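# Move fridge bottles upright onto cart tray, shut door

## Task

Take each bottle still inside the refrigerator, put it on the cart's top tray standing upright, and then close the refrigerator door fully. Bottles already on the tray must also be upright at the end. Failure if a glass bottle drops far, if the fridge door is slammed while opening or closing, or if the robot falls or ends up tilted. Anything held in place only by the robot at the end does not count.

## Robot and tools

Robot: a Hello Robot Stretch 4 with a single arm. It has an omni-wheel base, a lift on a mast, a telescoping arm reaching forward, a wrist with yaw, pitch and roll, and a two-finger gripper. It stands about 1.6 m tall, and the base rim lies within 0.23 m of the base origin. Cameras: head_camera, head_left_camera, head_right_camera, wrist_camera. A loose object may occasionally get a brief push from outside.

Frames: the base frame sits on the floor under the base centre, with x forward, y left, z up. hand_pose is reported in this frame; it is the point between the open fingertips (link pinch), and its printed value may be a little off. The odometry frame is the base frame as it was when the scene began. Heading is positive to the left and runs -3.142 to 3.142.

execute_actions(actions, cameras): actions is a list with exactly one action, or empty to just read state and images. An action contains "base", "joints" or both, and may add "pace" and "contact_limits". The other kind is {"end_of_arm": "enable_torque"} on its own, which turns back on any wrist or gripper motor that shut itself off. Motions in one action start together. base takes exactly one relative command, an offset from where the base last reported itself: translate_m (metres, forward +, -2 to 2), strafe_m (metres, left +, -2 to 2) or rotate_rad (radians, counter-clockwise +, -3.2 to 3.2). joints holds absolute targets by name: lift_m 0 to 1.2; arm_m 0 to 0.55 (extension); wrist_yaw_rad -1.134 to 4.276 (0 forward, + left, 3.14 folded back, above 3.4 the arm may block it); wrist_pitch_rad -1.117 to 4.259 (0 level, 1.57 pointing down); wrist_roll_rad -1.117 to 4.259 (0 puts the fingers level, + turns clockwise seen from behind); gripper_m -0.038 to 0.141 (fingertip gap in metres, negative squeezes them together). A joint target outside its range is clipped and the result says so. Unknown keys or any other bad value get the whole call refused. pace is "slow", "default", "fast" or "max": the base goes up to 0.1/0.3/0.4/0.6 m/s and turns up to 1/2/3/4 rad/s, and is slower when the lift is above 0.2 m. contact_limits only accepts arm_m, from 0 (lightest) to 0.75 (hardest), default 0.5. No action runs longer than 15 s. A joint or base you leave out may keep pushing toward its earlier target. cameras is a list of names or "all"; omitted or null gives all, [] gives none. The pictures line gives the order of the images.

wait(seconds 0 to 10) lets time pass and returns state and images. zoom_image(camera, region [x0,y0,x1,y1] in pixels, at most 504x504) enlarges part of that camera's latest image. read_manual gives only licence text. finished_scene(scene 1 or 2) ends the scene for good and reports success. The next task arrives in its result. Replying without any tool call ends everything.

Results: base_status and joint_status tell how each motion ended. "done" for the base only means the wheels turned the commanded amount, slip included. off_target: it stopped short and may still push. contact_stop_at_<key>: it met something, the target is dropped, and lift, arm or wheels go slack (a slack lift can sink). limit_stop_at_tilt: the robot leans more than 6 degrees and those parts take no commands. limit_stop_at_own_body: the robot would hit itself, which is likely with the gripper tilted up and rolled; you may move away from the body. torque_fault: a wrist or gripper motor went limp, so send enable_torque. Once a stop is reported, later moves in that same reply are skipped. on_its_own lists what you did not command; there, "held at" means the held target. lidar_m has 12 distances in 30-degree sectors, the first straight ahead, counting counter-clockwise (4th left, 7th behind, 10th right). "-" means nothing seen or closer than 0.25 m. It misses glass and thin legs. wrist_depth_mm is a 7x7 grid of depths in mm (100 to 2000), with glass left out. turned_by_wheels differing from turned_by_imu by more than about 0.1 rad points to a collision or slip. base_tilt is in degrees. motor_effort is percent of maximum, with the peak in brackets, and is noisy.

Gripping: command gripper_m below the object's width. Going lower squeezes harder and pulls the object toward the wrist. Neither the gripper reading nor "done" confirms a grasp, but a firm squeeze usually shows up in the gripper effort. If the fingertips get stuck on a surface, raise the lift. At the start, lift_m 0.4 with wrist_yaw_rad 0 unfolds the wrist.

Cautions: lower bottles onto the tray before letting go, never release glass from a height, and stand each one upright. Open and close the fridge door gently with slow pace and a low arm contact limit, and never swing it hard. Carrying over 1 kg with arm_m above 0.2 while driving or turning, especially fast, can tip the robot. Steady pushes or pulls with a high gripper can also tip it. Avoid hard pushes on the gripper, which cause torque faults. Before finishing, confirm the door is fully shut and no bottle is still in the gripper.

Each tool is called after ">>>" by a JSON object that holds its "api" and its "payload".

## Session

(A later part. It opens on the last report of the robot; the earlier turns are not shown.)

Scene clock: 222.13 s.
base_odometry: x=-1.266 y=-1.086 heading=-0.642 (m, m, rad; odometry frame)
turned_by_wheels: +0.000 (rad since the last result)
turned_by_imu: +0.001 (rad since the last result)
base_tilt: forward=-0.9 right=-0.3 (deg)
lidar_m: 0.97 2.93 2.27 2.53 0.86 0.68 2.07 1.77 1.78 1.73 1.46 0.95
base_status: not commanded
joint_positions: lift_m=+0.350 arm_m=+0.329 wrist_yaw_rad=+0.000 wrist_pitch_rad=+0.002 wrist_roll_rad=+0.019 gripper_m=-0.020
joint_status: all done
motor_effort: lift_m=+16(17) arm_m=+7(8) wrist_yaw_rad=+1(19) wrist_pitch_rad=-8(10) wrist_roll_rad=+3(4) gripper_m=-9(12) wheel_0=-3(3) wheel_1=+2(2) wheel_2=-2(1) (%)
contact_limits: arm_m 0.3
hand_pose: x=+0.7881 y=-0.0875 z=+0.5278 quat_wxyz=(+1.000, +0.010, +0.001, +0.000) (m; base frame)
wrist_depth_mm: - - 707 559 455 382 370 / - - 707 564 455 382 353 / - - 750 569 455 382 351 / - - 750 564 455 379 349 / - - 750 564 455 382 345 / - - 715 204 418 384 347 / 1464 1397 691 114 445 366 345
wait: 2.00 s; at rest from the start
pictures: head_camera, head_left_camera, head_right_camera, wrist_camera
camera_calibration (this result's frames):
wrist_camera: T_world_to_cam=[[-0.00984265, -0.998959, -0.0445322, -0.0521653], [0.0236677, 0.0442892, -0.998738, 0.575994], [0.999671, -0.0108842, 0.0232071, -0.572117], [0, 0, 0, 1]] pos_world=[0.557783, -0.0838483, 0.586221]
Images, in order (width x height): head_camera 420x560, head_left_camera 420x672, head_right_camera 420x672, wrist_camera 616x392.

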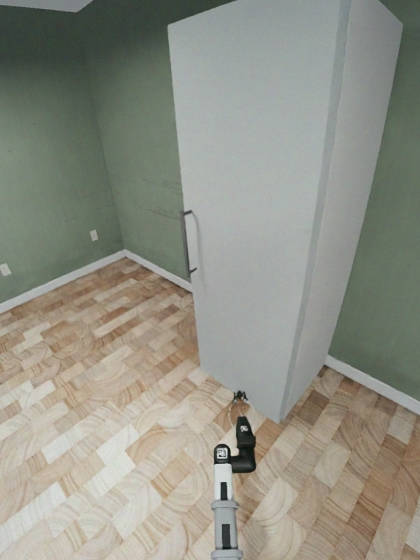

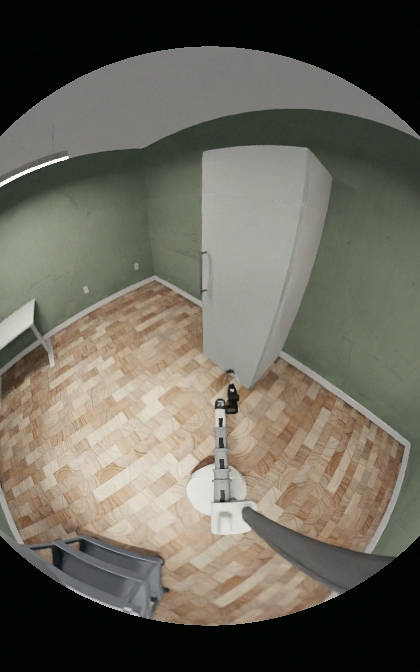

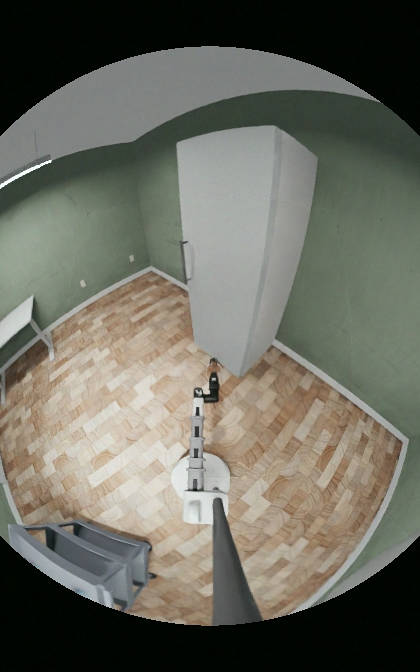

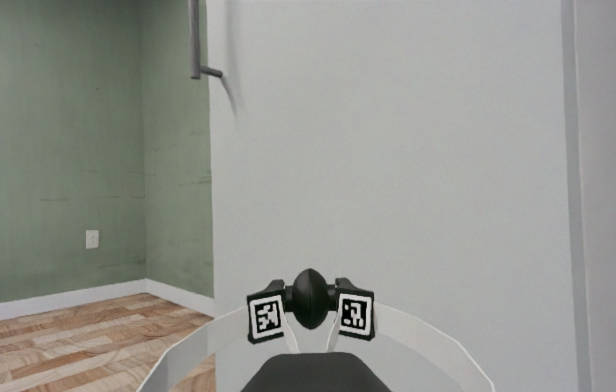

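>>> {"api": "execute_actions", "payload": {"actions": []}}

Scene clock: 227.10 s.
base_odometry: x=-1.266 y=-1.086 heading=-0.642 (m, m, rad; odometry frame)
turned_by_wheels: +0.000 (rad since the last result)
turned_by_imu: +0.001 (rad since the last result)
base_tilt: forward=-0.9 right=-0.3 (deg)
lidar_m: 0.98 2.91 2.24 2.53 0.89 0.69 2.08 1.77 1.77 1.72 1.46 0.94
base_status: not commanded
joint_positions: lift_m=+0.350 arm_m=+0.329 wrist_yaw_rad=+0.000 wrist_pitch_rad=+0.002 wrist_roll_rad=+0.019 gripper_m=-0.020
joint_status: all done
motor_effort: lift_m=+16(17) arm_m=+7(8) wrist_yaw_rad=+2(19) wrist_pitch_rad=-10(10) wrist_roll_rad=+4(4) gripper_m=-10(12) wheel_0=-3(3) wheel_1=+2(2) wheel_2=-2(1) (%)
contact_limits: arm_m 0.3
hand_pose: x=+0.7881 y=-0.0875 z=+0.5278 quat_wxyz=(+1.000, +0.010, +0.001, +0.000) (m; base frame)
wrist_depth_mm: - - 707 559 452 379 370 / - - 715 559 455 382 353 / - - 741 564 455 382 349 / - - 759 569 455 382 347 / - - 750 569 459 382 345 / - - 715 203 418 382 345 / 1464 1430 699 114 445 366 345
pictures: head_camera, head_left_camera, head_right_camera, wrist_camera
camera_calibration (this result's frames):
wrist_camera: T_world_to_cam=[[-0.00984254, -0.998959, -0.044532, -0.0521654], [0.0236679, 0.044289, -0.998738, 0.575994], [0.999671, -0.0108841, 0.0232073, -0.572117], [0, 0, 0, 1]] pos_world=[0.557783, -0.0838483, 0.586221]
Images, in order (width x height): head_camera 420x560, head_left_camera 420x672, head_right_camera 420x672, wrist_camera 616x392.

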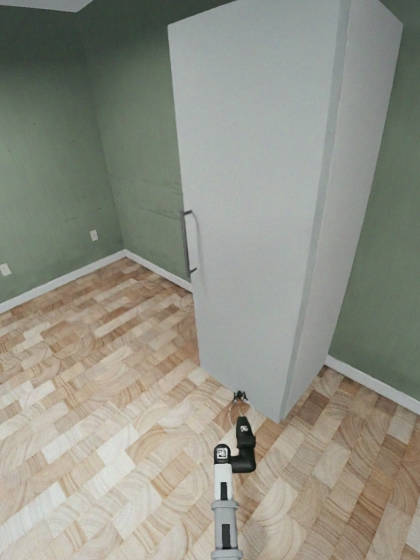

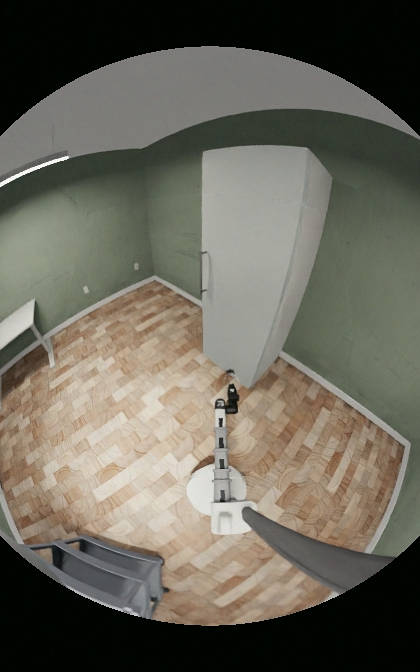

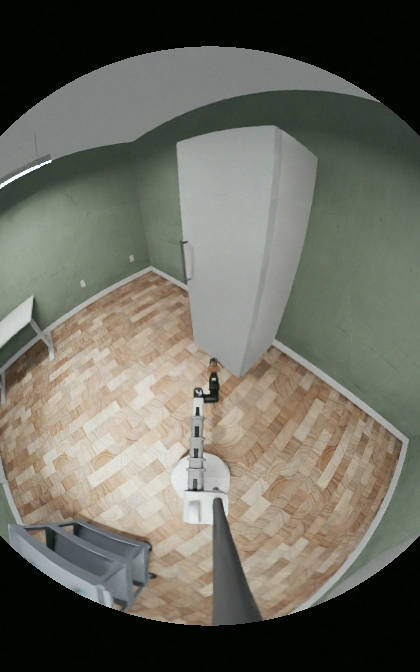

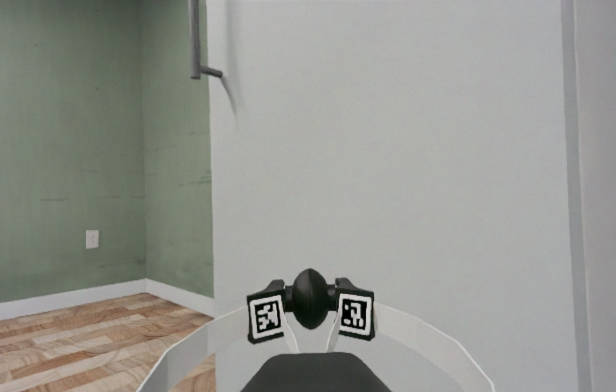

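>>> {"api": "zoom_image", "payload": {"camera": "head_camera", "region": [100, 230, 420, 450]}}

>>> {"api": "execute_actions", "payload": {"actions": [{"base": {"rotate_rad": 1.3}, "joints": {"arm_m": 0.1}, "pace": "fast"}], "cameras": ["head_camera", "head_left_camera"]}}

Region (100, 230, 420, 450) of head_camera's 420x560 image, scaled by 1.575, with more detail than that image has; it fills the top 346 rows of this view, and the rest is white.

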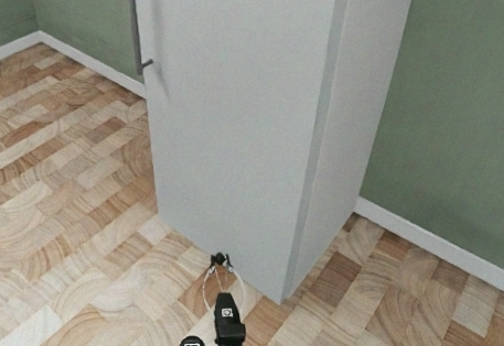

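Scene clock: 235.17 s.
base_odometry: x=-1.266 y=-1.086 heading=+0.658 (m, m, rad; odometry frame)
turned_by_wheels: +1.300 (rad since the last result)
turned_by_imu: +1.330 (rad since the last result)
base_tilt: forward=-0.9 right=-0.3 (deg)
lidar_m: 2.26 2.34 0.69 0.70 1.87 1.77 1.85 1.54 1.47 0.92 1.19 2.49
base_status: done
joint_positions: lift_m=+0.350 arm_m=+0.101 wrist_yaw_rad=+0.000 wrist_pitch_rad=+0.003 wrist_roll_rad=+0.019 gripper_m=-0.020
joint_status: all done
motor_effort: lift_m=+17(17) arm_m=-7(8) wrist_yaw_rad=+0(2) wrist_pitch_rad=-10(9) wrist_roll_rad=+1(2) gripper_m=-13(7) wheel_0=+0(11) wheel_1=-1(8) wheel_2=-1(10) (%)
hand_pose: x=+0.5607 y=-0.0874 z=+0.5278 quat_wxyz=(+1.000, +0.010, +0.001, +0.000) (m; base frame)
wrist_depth_mm: - - - - - - - / - - - - - - - / 1983 - - - - - - / - - - - - - - / 1921 - - - - - - / 1921 - - 204 1863 - 1983 / 1464 1397 1229 114 1281 1229 1308
pictures: head_camera, head_left_camera
Images, in order (width x height): head_camera 420x560, head_left_camera 420x672.

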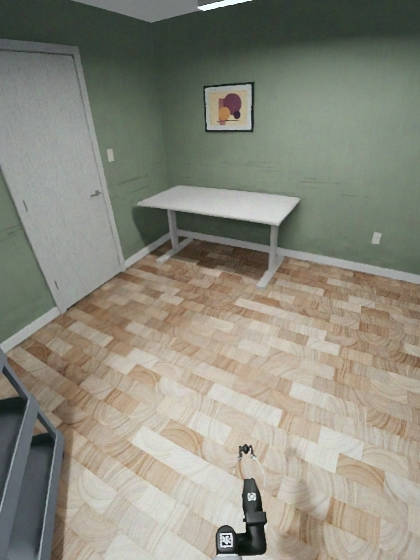

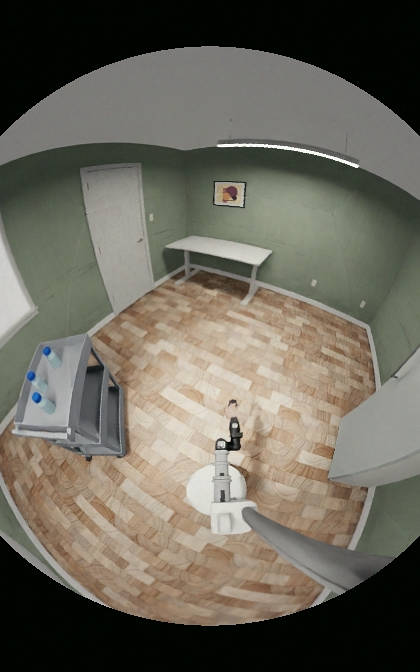

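All three bottles are standing upright in the top tray and the door looks shut.

>>> {"api": "finished_scene", "payload": {"scene": 2}}

The scene is finished: the task was done.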